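# Stack the lone carton squarely onto a carton stack

## Task

Pick up the single carton that is not part of any stack, set it on top of a stack of cartons so that it lines up with the cartons beneath it, and then release it.

## Robot and tools

Robot: two arms, left_arm and right_arm, each with a two-finger parallel gripper. The names are labels only; they do not match the left or right side of any picture. All positions use one scene frame: origin on the table surface midway between the arms, +x out across the table, +z up, and left_arm mounted on the +y side. Distances are in metres; orientations are quaternions written w first (qw, qx, qy, qz).

Gripper geometry: the fingers extend along the gripper's own +z axis and close along its y axis. The reported end_effector_position is the spot between the finger pads, roughly 1 cm short of the fingertips. Reported hand positions can be somewhat wrong, more so at long reach, and arms usually settle a centimetre or more from the commanded pose, most often low.

Row format (used by both motion tools): one flat list of 16 numbers covering both arms, even if only one moves: x, y, z, qw, qx, qy, qz, opening for left_arm, then the same eight for right_arm. x, y, z and the quaternion are an absolute target pose in the scene frame, not an offset. Opening runs from -1 (closed) to +1 (fully open, 0.094 m). To keep an arm still, repeat its whole pose from the last result plus the opening it should keep; to keep a gripper's orientation, resend the same quaternion each time rather than copying a drifted reported one.

execute_actions(actions): a list of up to 15 actions, run in turn. Each action is a table of up to 15 rows; each row lasts one control step of 1/30 s, and if fewer than 15 rows are given the last row is held for the remaining steps. An empty list just returns the current state and images. An action is rejected for both arms if any target lies more than 0.6 m from that gripper's current position along any of its own axes; if the first action fails this check, or any action is malformed, nothing in the call runs. Each control step clips the commanded pose to within 70 mm and 16 degrees of the measured pose, so a distant target may take several actions; after an action the arm only continues up to its last clipped pose, so send the remainder next.

move(target, speed, blocking): target is a single 16-number row as above (absolute poses). Both grippers travel in straight lines and arrive together, lasting 0.5 to 10 s; anything longer is cut off at 10 s. speed is the path's top speed in m/s, 0.002 to 0.5 (default 0.25), with turning capped at twice that in rad/s. Openings are applied at the start. Paths ignore obstacles and the other arm, and grippers may lag, wander or overshoot speed near full arm extension. Faster contact and targets set deeper past contact press harder. With blocking=false the call returns after 0.5 s while the arm keeps going; then use wait or stop before sending other motions. The result adds a move: line giving the ending (done, off_target, moving, held, fault) and any limits (paced = the pose was clipped; held = a check blocked some steps, after which the arm may surge), plus each gripper's remaining distance to its pose.

wait(seconds): 0 to 10 s; arms keep their last command; returns early if a running move ends. stop(): brakes a running move (needs braking room; fingers continue). zoom_image(camera, region): region is [x0, y0, x1, y1] in pixels of that camera's last image, at most 504 by 504; cameras are cam_head_left, cam_head_right, cam_high, cam_low, cam_left_wrist, cam_right_wrist. finished_scene(scene): give the current scene's number; it ends the scene irreversibly and reports success, so the carton must already be placed, released and stable.

Results: a state line per arm with position and quaternion, Hand target lines (the pose the controller is now heading for), grip_measured (measured opening on the command scale; the last Joint positions value is the opening in metres; each gripper may be off by about 1 mm), joint torques, step readings with HELD marks where an arm's command was held back, pose unreachable lines when a clearance check altered a command, and FAULT, MOTOR HOT or OVER-TEMPERATURE FAULT lines. Images come from all six cameras; a calibration block gives each camera's intrinsics and world-to-camera transform.

Gripping: to hold, command an opening about 0.03 below grip_measured; a smaller gap holds more gently. In this task pad force is capped low, around 13 to 25 N per pad, so grip the carton firmly and move it smoothly to avoid slips. Occasional disturbances may tug a held carton or shove loose ones.

Avoid: dropping or knocking anything off the table (fails the task), slamming or pressing hard into cartons or the table, letting the arms collide or push on each other, and holding loads long enough to overheat a motor (warning at 75 °C, forced stop at 90 °C, arm collapses at 100 °C). Joint limits (rad): waist -2.618 to 3.054, shoulder 0.000 to 3.142, elbow 0.000 to 3.142, wrist pitch -1.571 to 1.571, wrist yaw -1.571 to 1.571, wrist roll -2.094 to 2.094. The robot keeps holding its last command while replies are being written.

Each tool is called after "Call:" as name([rows], argument=value, ...), one row to a line, values as JSON.

## Session

Call:
execute_actions(actions=[])

Scene clock: 0.00 s.
left_arm: end_effector_position=(+0.6420, +0.1859, +0.2591) grip_measured=+1.000 end_effector_quat_wxyz=(+0.573, -0.346, +0.642, -0.373) | right_arm: end_effector_position=(+0.2241, -0.0533, +0.1494) grip_measured=+1.000 end_effector_quat_wxyz=(-0.012, +0.914, -0.302, +0.270)
Joint positions: left_arm=[-0.113  2.228  1.779  0.385 -0.041 -1.073  0.094] | right_arm=[ 1.215  1.897  1.668 -1.329  0.548 -1.234  0.094]
Joint velocities: left_arm=[-0.002 -0.007 -0.007 -0.022 -0.007 -0.007  0.   ] | right_arm=[ 0.007 -0.007 -0.017 -0.037  0.007  0.022  0.   ]
Joint torques (N m, as the arm reports them, + toward a larger angle): no reading
Motor temperatures (°C, as the motors report them): left_arm=[20 19 25 24 20 21] | right_arm=[19 26 22 19 20 21]
Hand target (left_arm): +0.641, +0.186, +0.270; +0.579, -0.342, +0.638, -0.375
Hand target (right_arm): +0.224, -0.054, +0.151; -0.012, +0.914, -0.302, +0.270
camera_calibration (this result's frames):
cam_left_wrist: T_world_to_cam=[[0.0507993, -0.493836, 0.86807, -0.164904], [-0.712953, -0.626604, -0.314747, 0.691746], [0.699369, -0.602904, -0.383913, -0.145307], [0, 0, 0, 1]] pos_world=[0.603182, 0.264409, 0.305088]
cam_right_wrist: T_world_to_cam=[[0.432648, 0.890107, 0.143268, -0.0731969], [0.349497, -0.312072, 0.883438, -0.18475], [0.831064, -0.332146, -0.446108, -0.0147232], [0, 0, 0, 1]] pos_world=[0.108474, 0.0026074, 0.167134]

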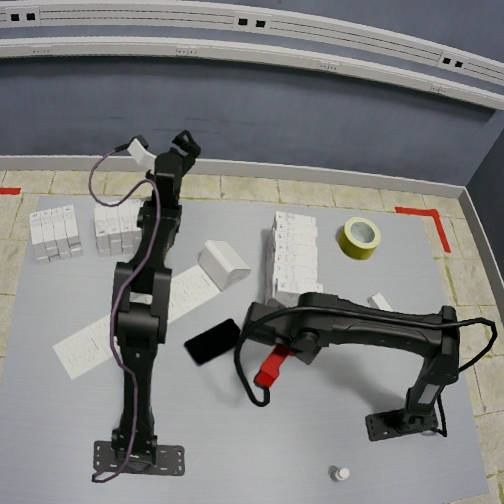

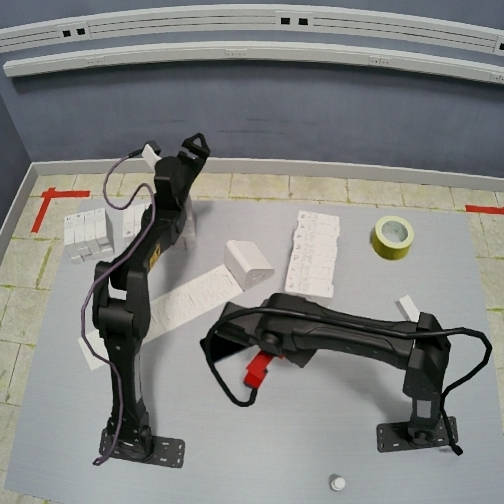

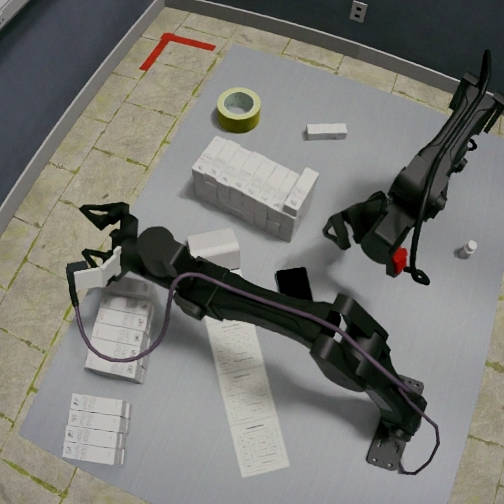

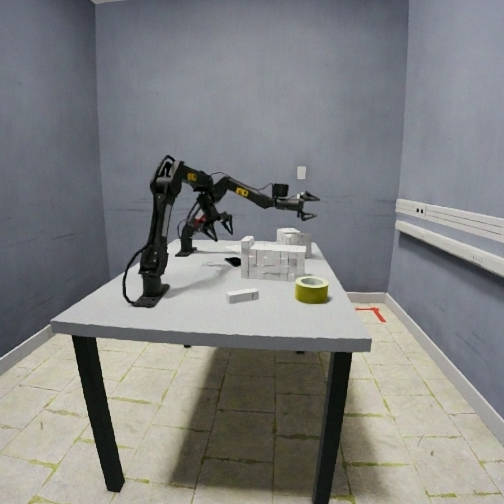

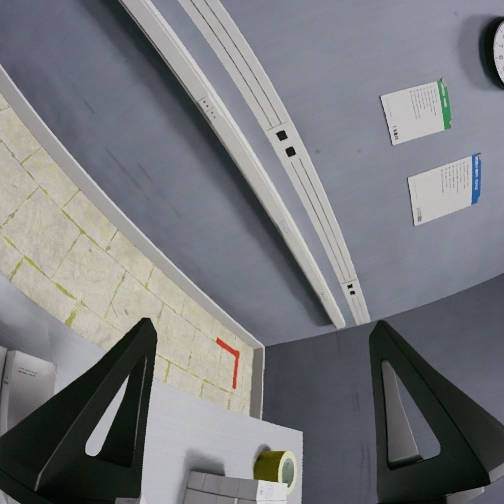

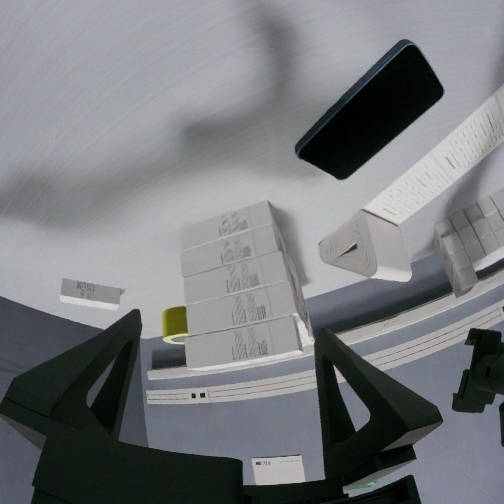

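Call:
zoom_image(camera="cam_high", region=[180, 110, 360, 250])

Call:
zoom_image(camera="cam_low", region=[210, 220, 340, 310])

Call:
zoom_image(camera="cam_high", region=[295, 105, 355, 155])

Call:
zoom_image(camera="cam_head_right", region=[270, 200, 430, 330])

Region (180, 110, 360, 250) of cam_high's 504x504 image, scaled by 2.800, with more detail than that image has.

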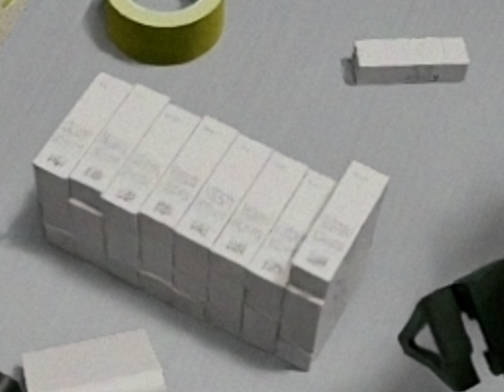

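Region (210, 220, 340, 310) of cam_low's 504x504 image, scaled by 3.877, with more detail than that image has; it fills the top 349 rows of this view, and the rest is white.

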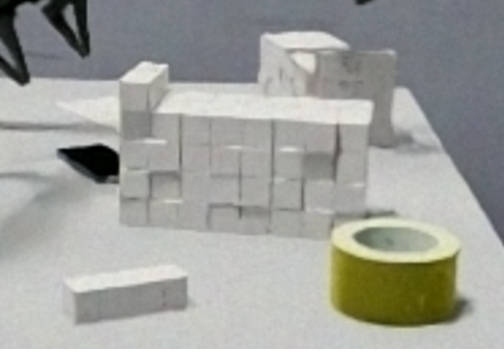

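Region (295, 105, 355, 155) of cam_high's 504x504 image, scaled by 8.400, with more detail than that image has.

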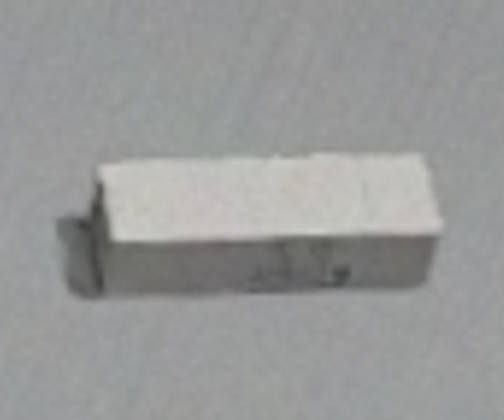

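Region (270, 200, 430, 330) of cam_head_right's 504x504 image, scaled by 3.150, with more detail than that image has; it fills the top 410 rows of this view, and the rest is white.

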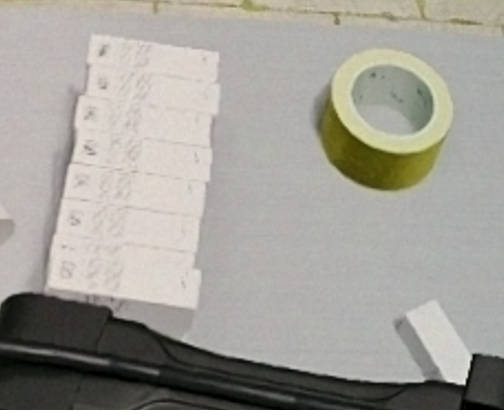

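Call:
zoom_image(camera="cam_head_right", region=[262, 205, 362, 305])

Region (262, 205, 362, 305) of cam_head_right's 504x504 image, scaled by 5.040, with more detail than that image has.

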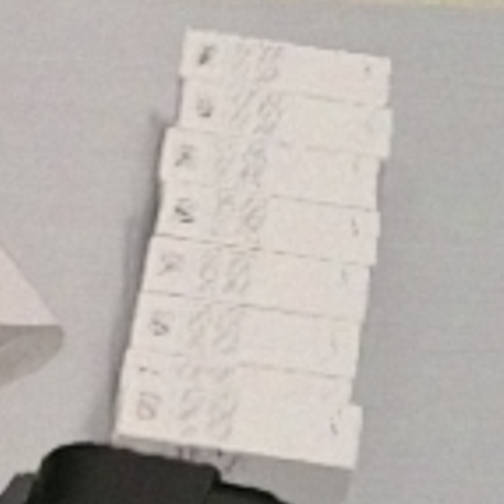

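Call:
move(target=[0.6420,0.1859,0.2591,0.573,-0.346,0.642,-0.373,1, 0.330,-0.360,0.11,0.1268,-0.2348,0.9633,0.0309,0.4], speed=0.4)

Call:
zoom_image(camera="cam_right_wrist", region=[130, 200, 350, 420])

Scene clock: 95.57 s.
left_arm: end_effector_position=(+0.6420, +0.1859, +0.2591) grip_measured=+1.000 end_effector_quat_wxyz=(+0.573, -0.346, +0.642, -0.373) | right_arm: end_effector_position=(+0.3252, -0.3573, +0.1095) grip_measured=+0.403 end_effector_quat_wxyz=(+0.106, -0.235, +0.966, +0.038)
Joint positions: left_arm=[-0.113  2.228  1.779  0.385 -0.041 -1.073  0.094] | right_arm=[-0.098  1.487  1.13  -1.03  -0.131 -0.504  0.066]
Joint velocities: left_arm=[ 0.002  0.002 -0.022  0.022  0.051  0.007  0.   ] | right_arm=[-0.007 -0.002  0.007 -0.007  0.081 -0.007  0.   ]
Joint torques (N m, as the arm reports them, + toward a larger angle): left_arm=[  0.06 -15.03   7.39   2.32   0.01  -0.04] | right_arm=[-0.32 -4.52  6.78  1.01 -0.25 -0.07]
Motor temperatures (°C, as the motors report them): left_arm=[20 37 30 29 20 21] | right_arm=[19 32 25 20 20 21]
Hand target (left_arm): +0.642, +0.186, +0.259; +0.573, -0.346, +0.642, -0.373
Hand target (right_arm): +0.328, -0.355, +0.108; +0.110, -0.231, +0.966, +0.047
Off the commanded pose (left_arm): 0.000 m, 0 deg.
Off the commanded pose (right_arm): 0.006 m, 3 deg.
move: off_target (right_arm)
camera_calibration (this result's frames):
cam_left_wrist: T_world_to_cam=[[0.0507993, -0.493836, 0.86807, -0.164904], [-0.712953, -0.626604, -0.314747, 0.691746], [0.699369, -0.602904, -0.383913, -0.145307], [0, 0, 0, 1]] pos_world=[0.603182, 0.264409, 0.305088]
cam_right_wrist: T_world_to_cam=[[0.569097, -0.821457, 0.0365662, -0.484859], [-0.782271, -0.527177, 0.331868, 0.0718835], [-0.253338, -0.21747, -0.942617, 0.230415], [0, 0, 0, 1]] pos_world=[0.390537, -0.310287, 0.211067]

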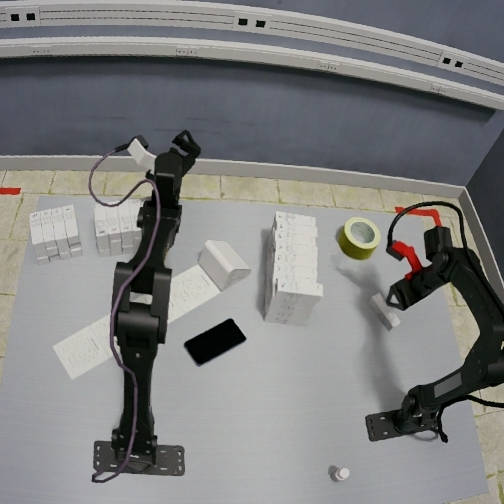

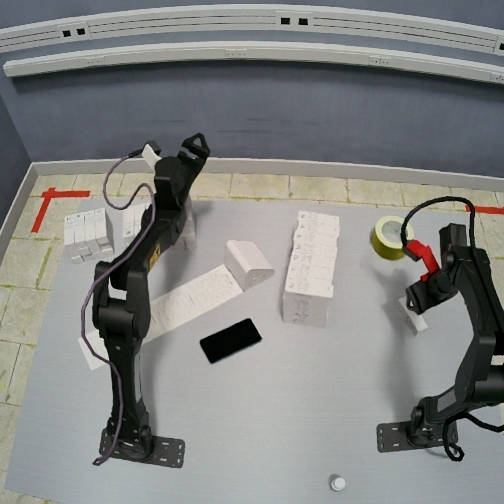

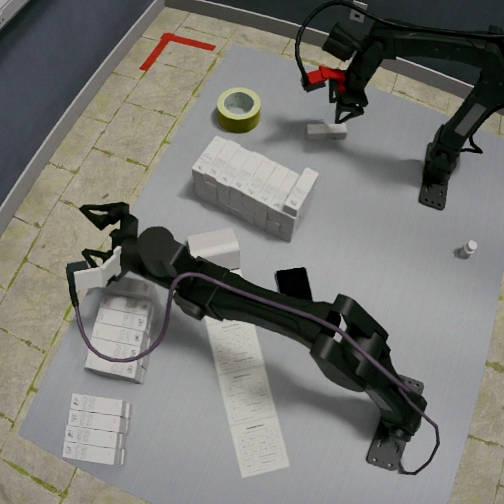

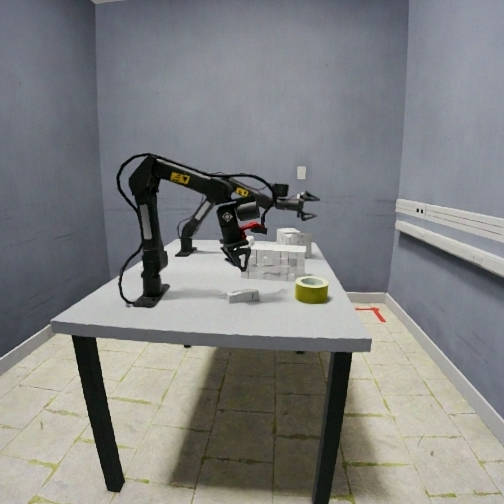

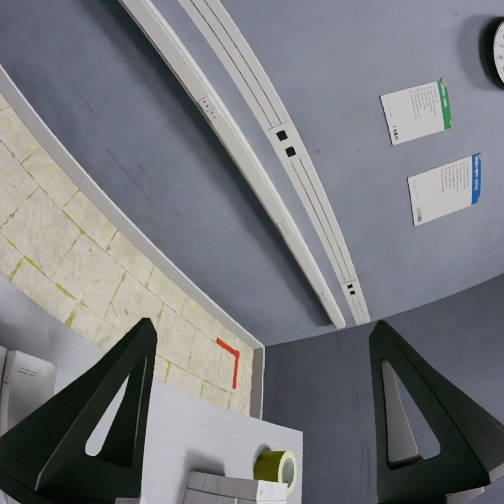

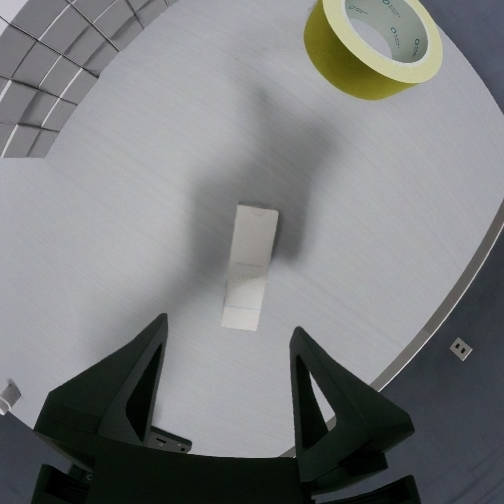

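Region (130, 200, 350, 420) of cam_right_wrist's 504x504 image, scaled by 2.291, with more detail than that image has.

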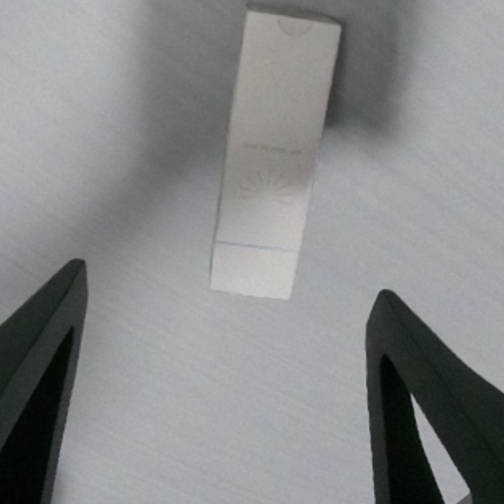

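Call:
move(target=[0.6420,0.1859,0.2591,0.573,-0.346,0.642,-0.373,1, 0.3274,-0.3675,0.012,0.1270,-0.2272,0.9650,0.0299,0.3], speed=0.12)

Call:
zoom_image(camera="cam_low", region=[205, 255, 285, 315])

Scene clock: 114.33 s.
left_arm: end_effector_position=(+0.6420, +0.1859, +0.2591) grip_measured=+1.000 end_effector_quat_wxyz=(+0.573, -0.346, +0.642, -0.373) | right_arm: end_effector_position=(+0.3270, -0.3651, +0.0169) grip_measured=+0.303 end_effector_quat_wxyz=(+0.131, -0.228, +0.964, +0.030)
Joint positions: left_arm=[-0.113  2.228  1.779  0.385 -0.041 -1.073  0.094] | right_arm=[-0.126  1.567  0.806 -0.575 -0.134 -0.516  0.061]
Joint velocities: left_arm=[-0.007 -0.002  0.022  0.022  0.051 -0.037  0.   ] | right_arm=[-0.002  0.012  0.022  0.066 -0.051  0.007  0.001]
Joint torques (N m, as the arm reports them, + toward a larger angle): left_arm=[  0.04 -15.02   7.37   2.33   0.    -0.04] | right_arm=[-0.52 -4.8   5.25  1.14 -0.09 -0.07]
Motor temperatures (°C, as the motors report them): left_arm=[20 37 29 30 20 21] | right_arm=[19 29 25 20 20 21]
Hand target (left_arm): +0.642, +0.186, +0.259; +0.573, -0.346, +0.642, -0.373
Hand target (right_arm): +0.325, -0.367, +0.012; +0.127, -0.227, +0.965, +0.031
Off the commanded pose (left_arm): 0.000 m, 0 deg.
Off the commanded pose (right_arm): 0.005 m, 0 deg.
move: done
camera_calibration (this result's frames):
cam_left_wrist: T_world_to_cam=[[0.0507993, -0.493836, 0.86807, -0.164904], [-0.712953, -0.626604, -0.314747, 0.691746], [0.699369, -0.602904, -0.383913, -0.145307], [0, 0, 0, 1]] pos_world=[0.603182, 0.264409, 0.305088]
cam_right_wrist: T_world_to_cam=[[0.553323, -0.830203, 0.0678003, -0.487503], [-0.806686, -0.513803, 0.291999, 0.11343], [-0.207582, -0.216263, -0.954012, 0.127605], [0, 0, 0, 1]] pos_world=[0.387738, -0.318849, 0.121668]

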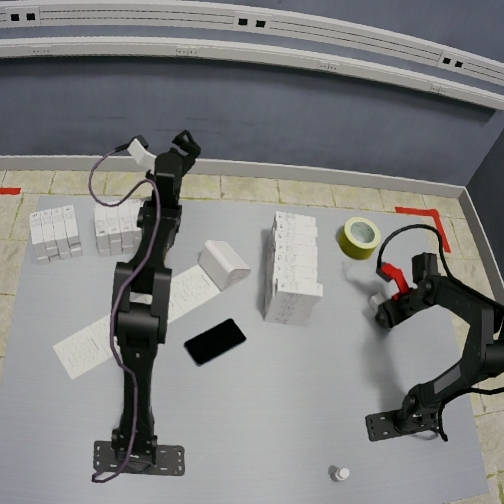

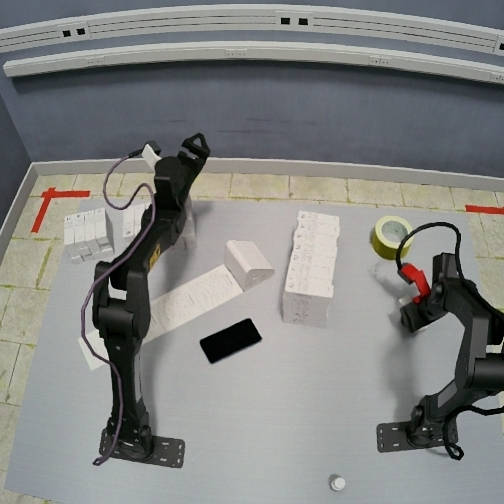

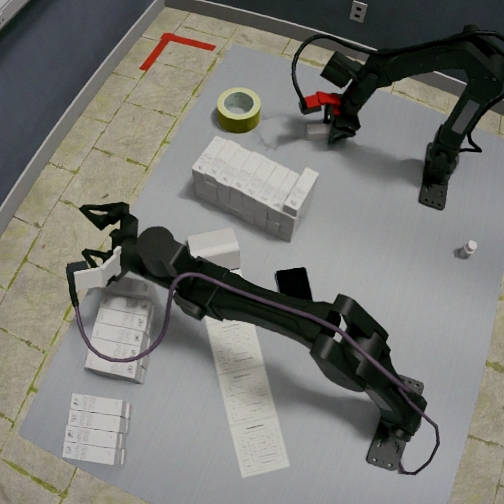

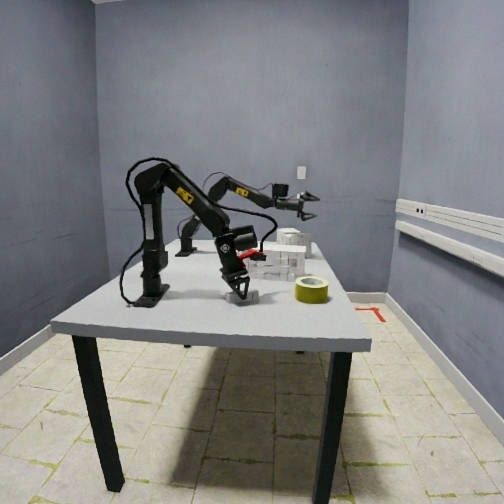

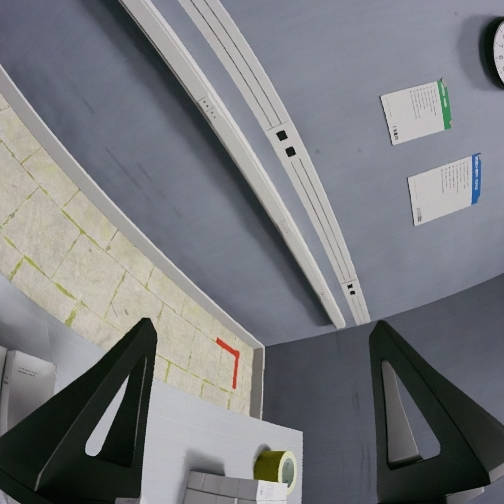

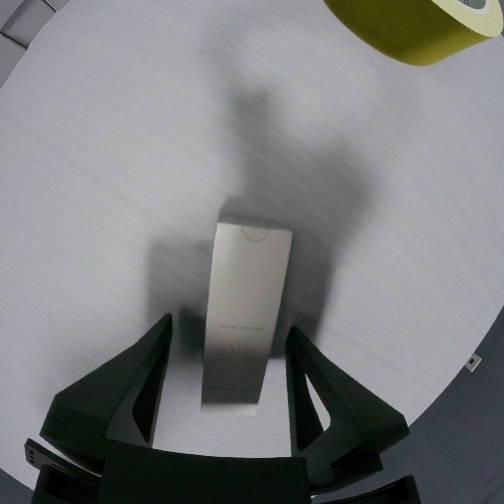

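Region (205, 255, 285, 315) of cam_low's 504x504 image, scaled by 6.300, with more detail than that image has; it fills the top 378 rows of this view, and the rest is white.

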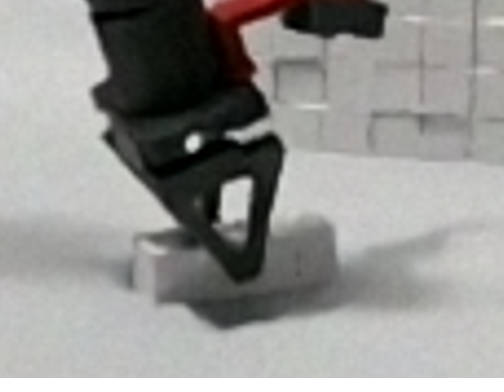

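Call:
move(target=[0.6420,0.1859,0.2591,0.573,-0.346,0.642,-0.373,1, 0.332,-0.369,0.005,0.1270,-0.2272,0.9650,0.0299,0.0], speed=0.04)

Call:
zoom_image(camera="cam_low", region=[205, 255, 285, 315])

Call:
zoom_image(camera="cam_right_wrist", region=[130, 200, 350, 420])

Scene clock: 129.10 s.
left_arm: end_effector_position=(+0.6420, +0.1859, +0.2591) grip_measured=+1.000 end_effector_quat_wxyz=(+0.573, -0.346, +0.642, -0.373) | right_arm: end_effector_position=(+0.3302, -0.3665, +0.0077) grip_measured=+0.003 end_effector_quat_wxyz=(+0.127, -0.228, +0.965, +0.031)
Joint positions: left_arm=[-0.113  2.228  1.779  0.385 -0.041 -1.073  0.094] | right_arm=[-0.129  1.607  0.806 -0.544 -0.134 -0.52   0.047]
Joint velocities: left_arm=[-0.002  0.002  0.012 -0.051  0.051  0.022  0.   ] | right_arm=[-0.002 -0.022 -0.007  0.037  0.051  0.081 -0.002]
Joint torques (N m, as the arm reports them, + toward a larger angle): left_arm=[  0.04 -15.02   7.37   2.33   0.    -0.04] | right_arm=[-0.4  -4.83  5.94  1.11 -0.08 -0.06]
Motor temperatures (°C, as the motors report them): left_arm=[20 38 29 30 20 21] | right_arm=[19 29 25 20 20 21]
Hand target (left_arm): +0.642, +0.186, +0.259; +0.573, -0.346, +0.642, -0.373
Hand target (right_arm): +0.332, -0.369, +0.005; +0.127, -0.227, +0.965, +0.030
Off the commanded pose (left_arm): 0.000 m, 0 deg.
Off the commanded pose (right_arm): 0.004 m, 0 deg.
move: done
camera_calibration (this result's frames):
cam_left_wrist: T_world_to_cam=[[0.0507993, -0.493836, 0.86807, -0.164904], [-0.712953, -0.626604, -0.314747, 0.691746], [0.699369, -0.602904, -0.383913, -0.145307], [0, 0, 0, 1]] pos_world=[0.603182, 0.264409, 0.305088]
cam_right_wrist: T_world_to_cam=[[0.55406, -0.830048, 0.0635437, -0.489937], [-0.804126, -0.513879, 0.298846, 0.117103], [-0.215403, -0.216676, -0.952183, 0.12158], [0, 0, 0, 1]] pos_world=[0.391808, -0.320151, 0.111903]

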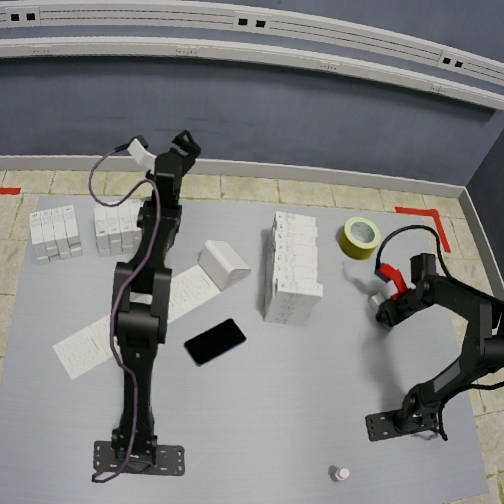

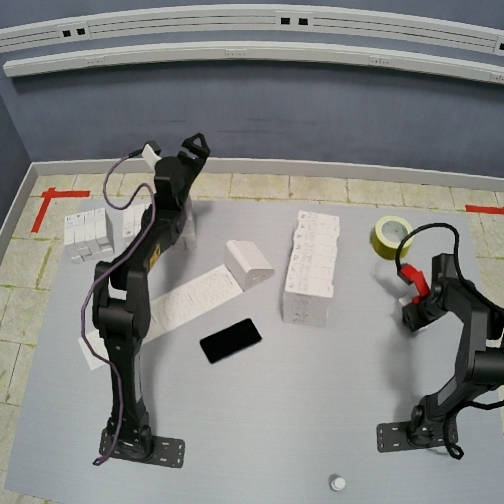

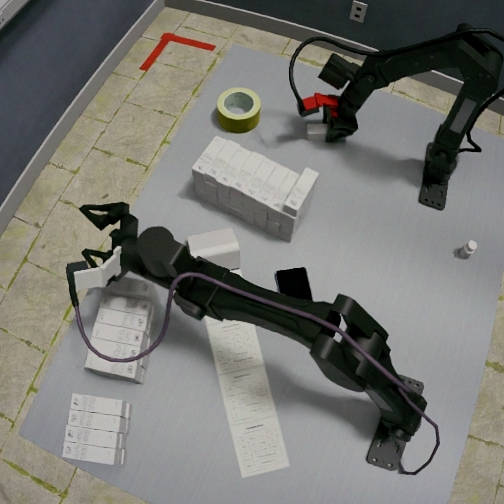

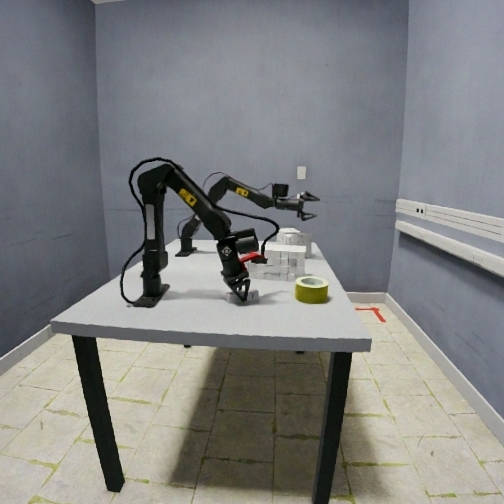

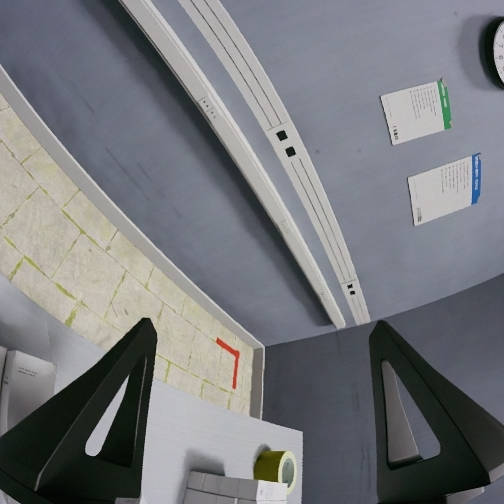

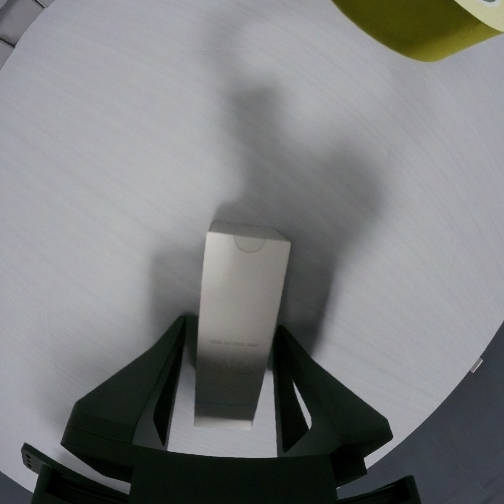

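Region (205, 255, 285, 315) of cam_low's 504x504 image, scaled by 6.300, with more detail than that image has; it fills the top 378 rows of this view, and the rest is white.

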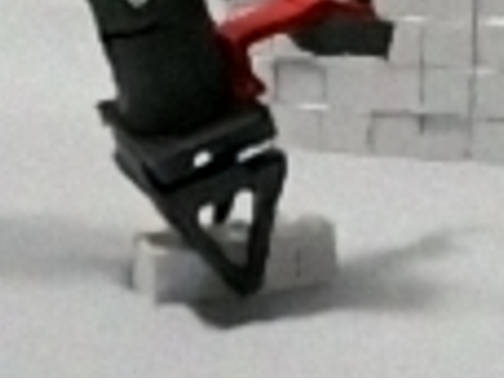

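Region (130, 200, 350, 420) of cam_right_wrist's 504x504 image, scaled by 2.291, with more detail than that image has.

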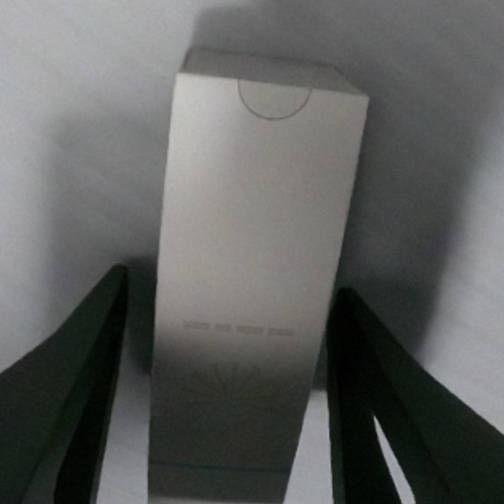

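Call:
execute_actions([
  [[0.6420,0.1859,0.2591,0.573,-0.346,0.642,-0.373,1,0.332,-0.369,0.007,0.1270,-0.2272,0.9650,0.0299,-0.06],[0.6420,0.1859,0.2591,0.573,-0.346,0.642,-0.373,1,0.332,-0.369,0.007,0.1270,-0.2272,0.9650,0.0299,-0.12],[0.6420,0.1859,0.2591,0.573,-0.346,0.642,-0.373,1,0.332,-0.369,0.007,0.1270,-0.2272,0.9650,0.0299,-0.18],[0.6420,0.1859,0.2591,0.573,-0.346,0.642,-0.373,1,0.332,-0.369,0.007,0.1270,-0.2272,0.9650,0.0299,-0.23],[0.6420,0.1859,0.2591,0.573,-0.346,0.642,-0.373,1,0.332,-0.369,0.007,0.1270,-0.2272,0.9650,0.0299,-0.27],[0.6420,0.1859,0.2591,0.573,-0.346,0.642,-0.373,1,0.332,-0.369,0.007,0.1270,-0.2272,0.9650,0.0299,-0.30],[0.6420,0.1859,0.2591,0.573,-0.346,0.642,-0.373,1,0.332,-0.369,0.007,0.1270,-0.2272,0.9650,0.0299,-0.33],[0.6420,0.1859,0.2591,0.573,-0.346,0.642,-0.373,1,0.332,-0.369,0.007,0.1270,-0.2272,0.9650,0.0299,-0.36],[0.6420,0.1859,0.2591,0.573,-0.346,0.642,-0.373,1,0.332,-0.369,0.007,0.1270,-0.2272,0.9650,0.0299,-0.39],[0.6420,0.1859,0.2591,0.573,-0.346,0.642,-0.373,1,0.332,-0.369,0.007,0.1270,-0.2272,0.9650,0.0299,-0.42],[0.6420,0.1859,0.2591,0.573,-0.346,0.642,-0.373,1,0.332,-0.369,0.007,0.1270,-0.2272,0.9650,0.0299,-0.46]],
])

Scene clock: 139.90 s.
left_arm: end_effector_position=(+0.6420, +0.1859, +0.2591) grip_measured=+1.000 end_effector_quat_wxyz=(+0.573, -0.346, +0.642, -0.373) | right_arm: end_effector_position=(+0.3308, -0.3665, +0.0078) grip_measured=-0.338 end_effector_quat_wxyz=(+0.128, -0.229, +0.965, +0.031)
Joint positions: left_arm=[-0.113  2.228  1.779  0.385 -0.041 -1.073  0.094] | right_arm=[-0.129  1.607  0.806 -0.542 -0.134 -0.521  0.031]
Joint velocities: left_arm=[ 0.007 -0.027  0.012 -0.095 -0.051 -0.007  0.   ] | right_arm=[ 0.002 -0.002 -0.007 -0.066  0.007  0.022 -0.   ]
Joint torques (N m, as the arm reports them, + toward a larger angle): left_arm=[  0.02 -15.02   7.36   2.33   0.    -0.04] | right_arm=[-0.49 -5.04  6.34  1.01 -0.09 -0.06]
Motor temperatures (°C, as the motors report them): left_arm=[20 38 30 31 20 21] | right_arm=[19 29 25 21 20 21]
Hand target (left_arm): +0.642, +0.186, +0.259; +0.573, -0.346, +0.642, -0.373
Hand target (right_arm): +0.332, -0.369, +0.007; +0.127, -0.227, +0.965, +0.030
Off the commanded pose (left_arm): 0.000 m, 0 deg.
Off the commanded pose (right_arm): 0.003 m, 0 deg.
Step readings (end_effector_position):
0: left_arm (+0.6420, +0.1859, +0.2591) | right_arm (+0.3308, -0.3665, +0.0078)
1: left_arm (+0.6420, +0.1859, +0.2591) | right_arm (+0.3308, -0.3665, +0.0078)
2: left_arm (+0.6420, +0.1859, +0.2591) | right_arm (+0.3308, -0.3665, +0.0078)
4: left_arm (+0.6420, +0.1859, +0.2591) | right_arm (+0.3308, -0.3665, +0.0078)
8: left_arm (+0.6420, +0.1859, +0.2591) | right_arm (+0.3308, -0.3665, +0.0078)
15: end_effector_position above
camera_calibration (this result's frames):
cam_left_wrist: T_world_to_cam=[[0.0507993, -0.493836, 0.86807, -0.164904], [-0.712953, -0.626604, -0.314747, 0.691746], [0.699369, -0.602904, -0.383913, -0.145307], [0, 0, 0, 1]] pos_world=[0.603182, 0.264409, 0.305088]
cam_right_wrist: T_world_to_cam=[[0.554519, -0.829618, 0.0651399, -0.490288], [-0.804454, -0.514371, 0.297112, 0.117429], [-0.212983, -0.217156, -0.952618, 0.120837], [0, 0, 0, 1]] pos_world=[0.392076, -0.320109, 0.11216]

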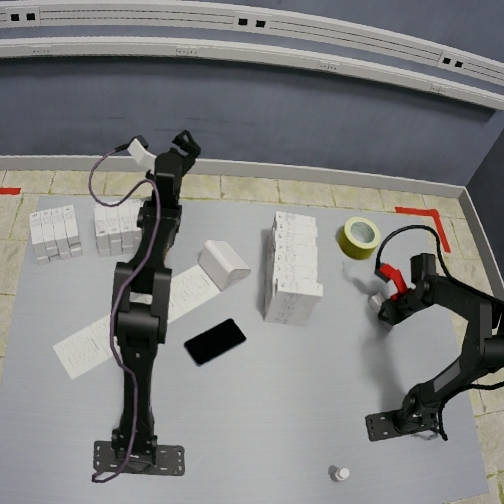

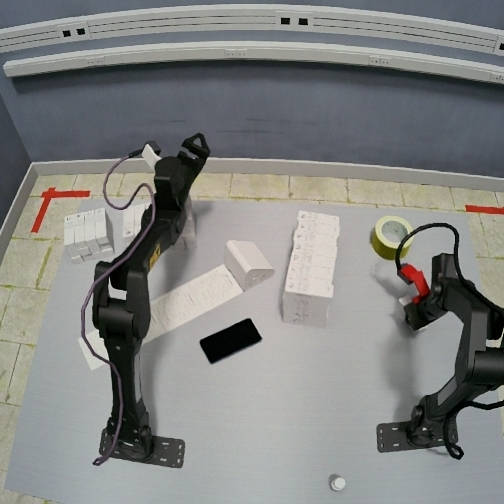

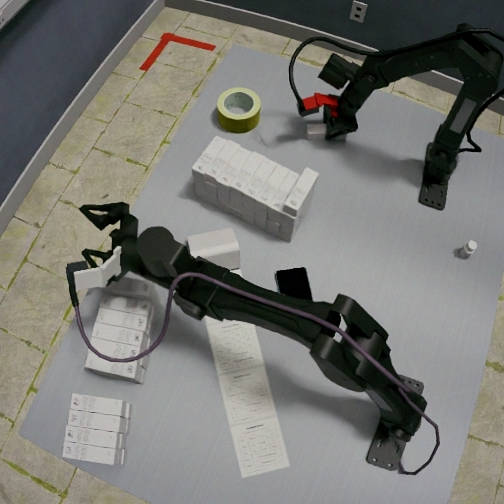

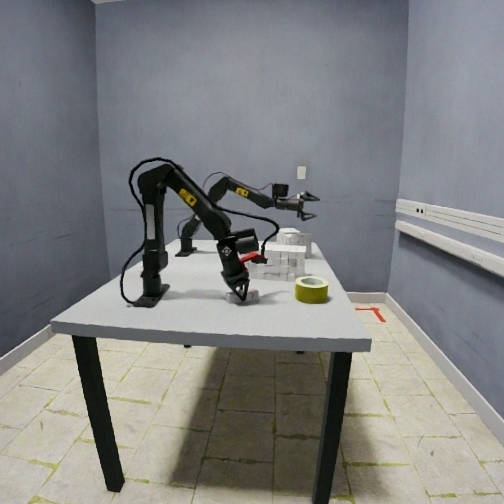

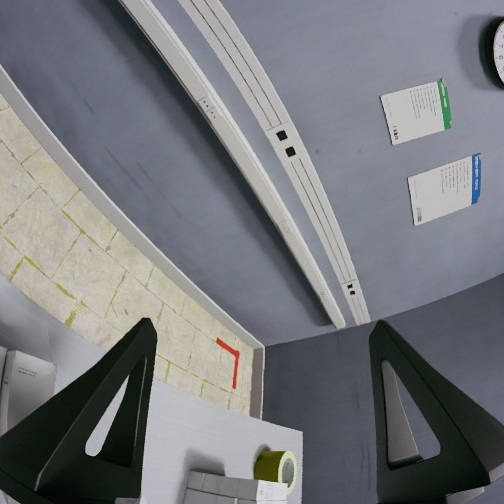

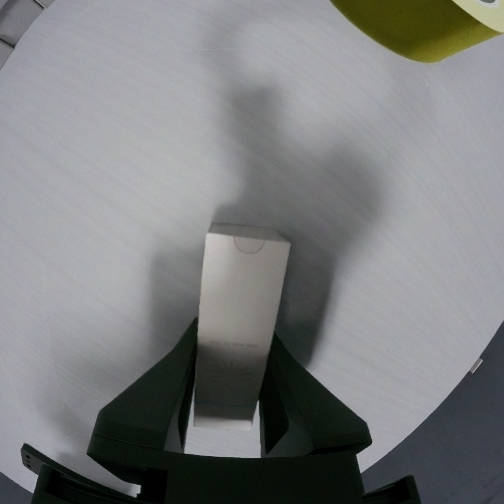

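Call:
move(target=[0.6420,0.1859,0.2591,0.573,-0.346,0.642,-0.373,1, 0.395,-0.25,0.168,0.0988,-0.6536,0.7453,0.0866,-0.46], speed=0.3)

Call:
move(target=[0.6420,0.1859,0.2591,0.573,-0.346,0.642,-0.373,1, 0.418,-0.102,0.16,0.0988,-0.6536,0.7453,0.0866,-0.46], speed=0.18)

Call:
zoom_image(camera="cam_right_wrist", region=[150, 160, 350, 360])

Scene clock: 150.33 s.
left_arm: end_effector_position=(+0.6420, +0.1859, +0.2591) grip_measured=+1.000 end_effector_quat_wxyz=(+0.573, -0.346, +0.642, -0.373) | right_arm: end_effector_position=(+0.3987, -0.2561, +0.1640) grip_measured=-0.338 end_effector_quat_wxyz=(+0.092, -0.652, +0.750, +0.071)
Joint positions: left_arm=[-0.113  2.228  1.779  0.385 -0.041 -1.073  0.094] | right_arm=[ 0.141  1.926  1.85  -1.403 -0.215 -1.222  0.031]
Joint velocities: left_arm=[ 0.002 -0.002 -0.002 -0.066  0.095  0.007  0.   ] | right_arm=[ 0.007  0.002  0.002 -0.007 -0.007 -0.037 -0.   ]
Joint torques (N m, as the arm reports them, + toward a larger angle): left_arm=[  0.03 -15.03   7.37   2.33   0.01  -0.04] | right_arm=[ 0.3  -7.91  8.26  0.54 -0.36 -0.11]
Motor temperatures (°C, as the motors report them): left_arm=[20 39 30 31 20 21] | right_arm=[19 29 25 20 20 21]
Hand target (left_arm): +0.642, +0.186, +0.259; +0.573, -0.346, +0.642, -0.373
Hand target (right_arm): +0.398, -0.251, +0.167; +0.095, -0.655, +0.745, +0.081
Off the commanded pose (left_arm): 0.000 m, 0 deg.
Off the commanded pose (right_arm): 0.008 m, 2 deg.
move: done
camera_calibration (this result's frames):
cam_left_wrist: T_world_to_cam=[[0.0507993, -0.493836, 0.86807, -0.164904], [-0.712953, -0.626604, -0.314747, 0.691746], [0.699369, -0.602904, -0.383913, -0.145307], [0, 0, 0, 1]] pos_world=[0.603182, 0.264409, 0.305088]
cam_right_wrist: T_world_to_cam=[[0.997018, -0.0153629, 0.075623, -0.416124], [-0.0394095, -0.943918, 0.327819, -0.237615], [0.0663456, -0.329822, -0.941709, 0.166036], [0, 0, 0, 1]] pos_world=[0.394503, -0.175919, 0.265721]

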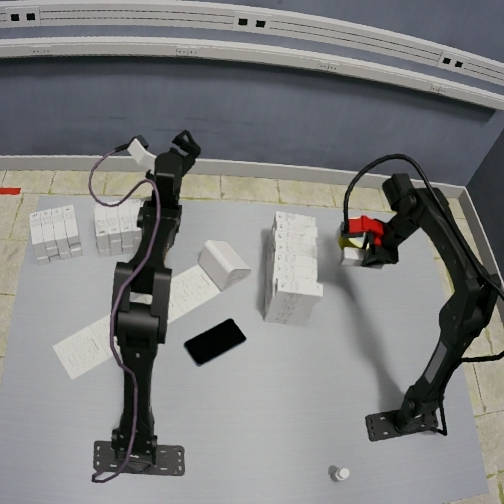

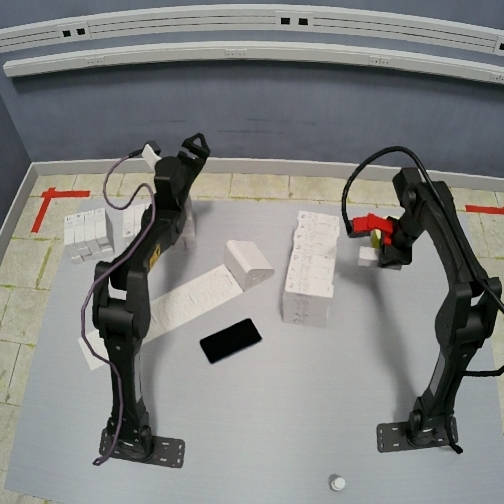

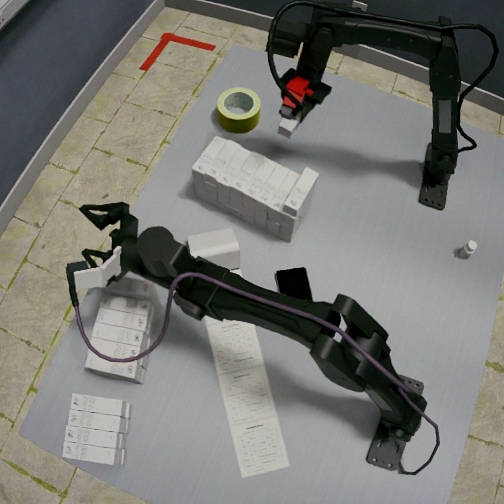

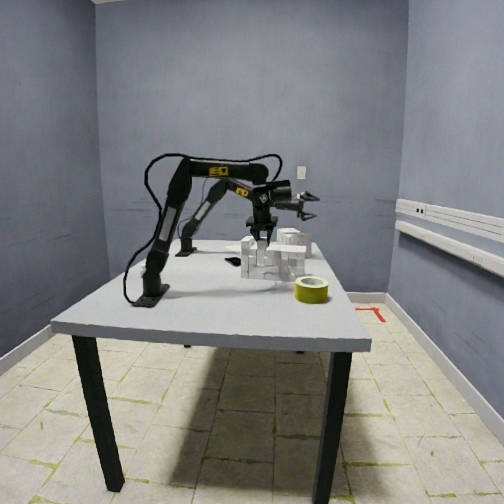

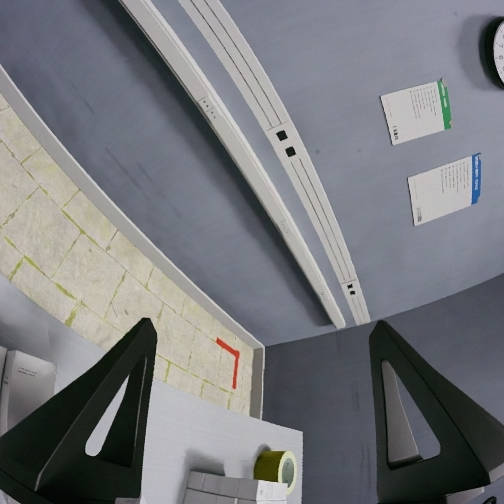

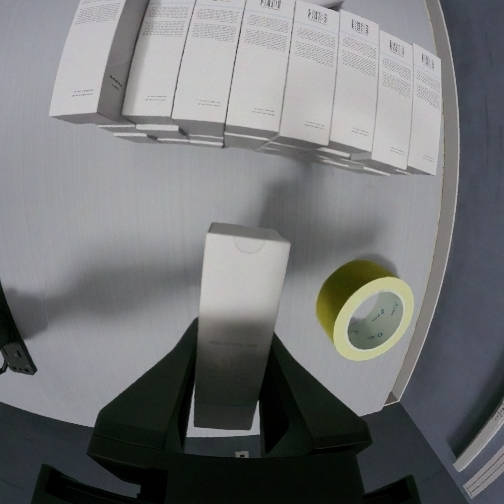

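Scene clock: 151.83 s.
left_arm: end_effector_position=(+0.6420, +0.1859, +0.2591) grip_measured=+1.000 end_effector_quat_wxyz=(+0.573, -0.346, +0.642, -0.373) | right_arm: end_effector_position=(+0.4163, -0.1016, +0.1576) grip_measured=-0.338 end_effector_quat_wxyz=(+0.101, -0.658, +0.742, +0.079)
Joint positions: left_arm=[-0.113  2.228  1.779  0.385 -0.041 -1.073  0.094] | right_arm=[ 0.475  2.252  2.315 -1.464 -0.192 -0.901  0.031]
Joint velocities: left_arm=[ 0.007 -0.002 -0.002  0.037 -0.037  0.007  0.   ] | right_arm=[-0.007 -0.012 -0.007 -0.037 -0.007  0.007 -0.   ]
Joint torques (N m, as the arm reports them, + toward a larger angle): left_arm=[  0.05 -15.01   7.39   2.33   0.01  -0.05] | right_arm=[ -0.16 -10.29   8.15   0.71  -0.15   0.06]
Motor temperatures (°C, as the motors report them): left_arm=[20 39 30 31 20 21] | right_arm=[19 29 25 20 20 21]
Hand target (left_arm): +0.642, +0.186, +0.259; +0.573, -0.346, +0.642, -0.373
Hand target (right_arm): +0.417, -0.103, +0.159; +0.099, -0.654, +0.745, +0.080
Off the commanded pose (left_arm): 0.000 m, 0 deg.
Off the commanded pose (right_arm): 0.003 m, 1 deg.
move: done
camera_calibration (this result's frames):
cam_left_wrist: T_world_to_cam=[[0.0507993, -0.493836, 0.86807, -0.164904], [-0.712953, -0.626604, -0.314747, 0.691746], [0.699369, -0.602904, -0.383913, -0.145307], [0, 0, 0, 1]] pos_world=[0.603182, 0.264409, 0.305088]
cam_right_wrist: T_world_to_cam=[[0.996742, 0.00264837, 0.0806185, -0.429635], [-0.0222294, -0.951739, 0.306102, -0.0934878], [0.0775384, -0.306897, -0.948579, 0.208541], [0, 0, 0, 1]] pos_world=[0.409987, -0.0238377, 0.261071]

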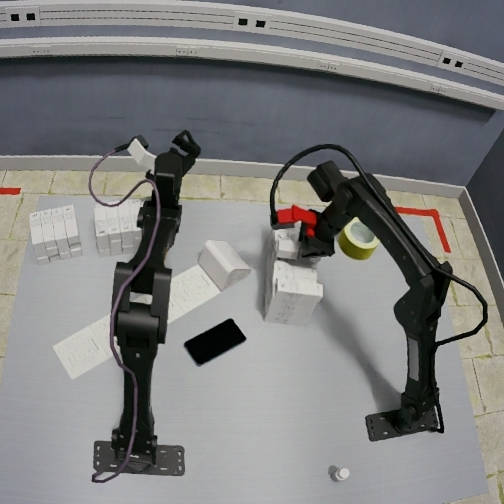

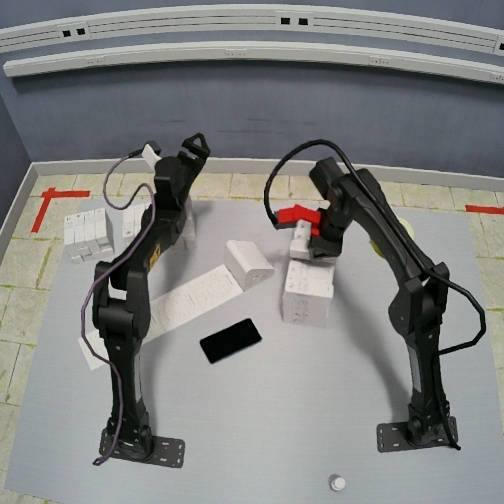

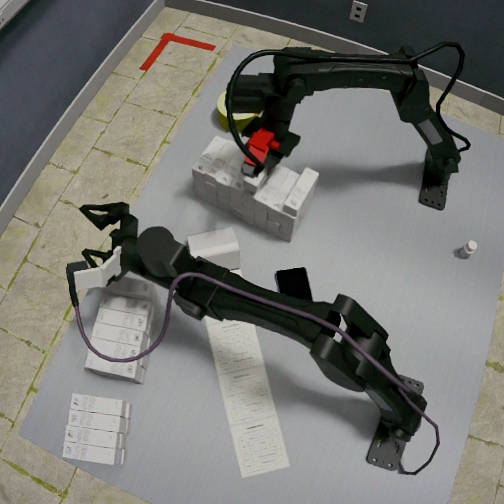

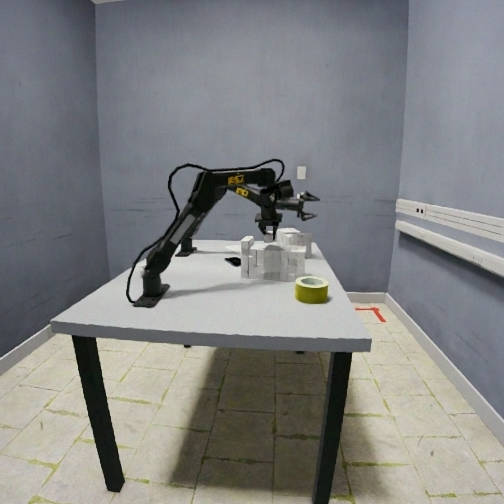

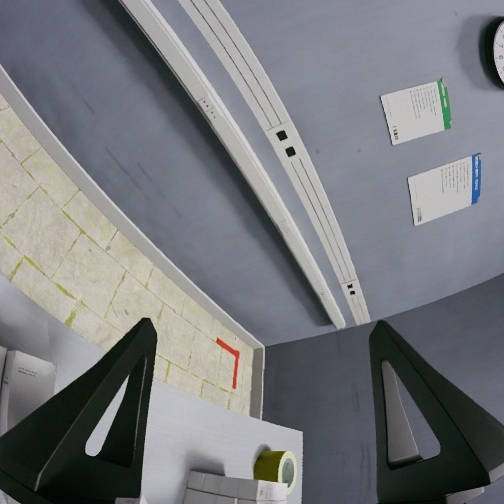

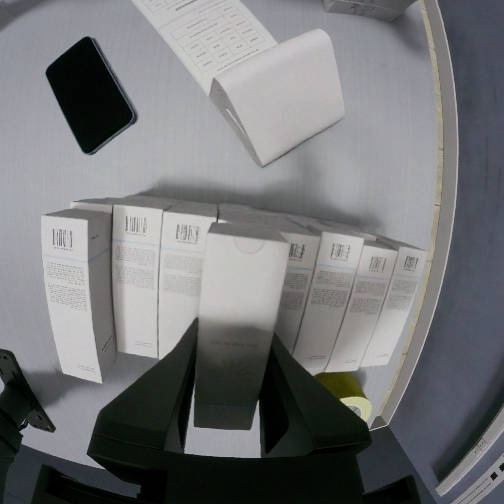

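Region (150, 160, 350, 360) of cam_right_wrist's 504x504 image, scaled by 2.520, with more detail than that image has.

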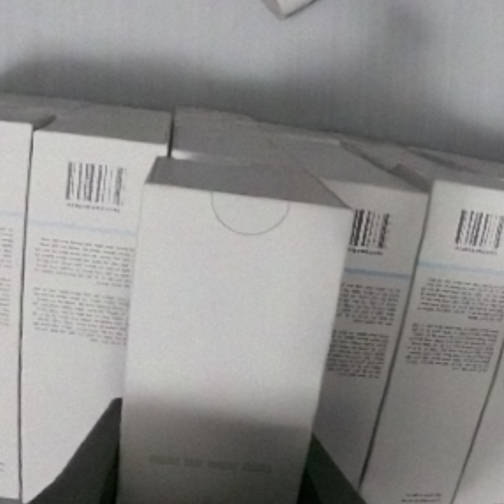

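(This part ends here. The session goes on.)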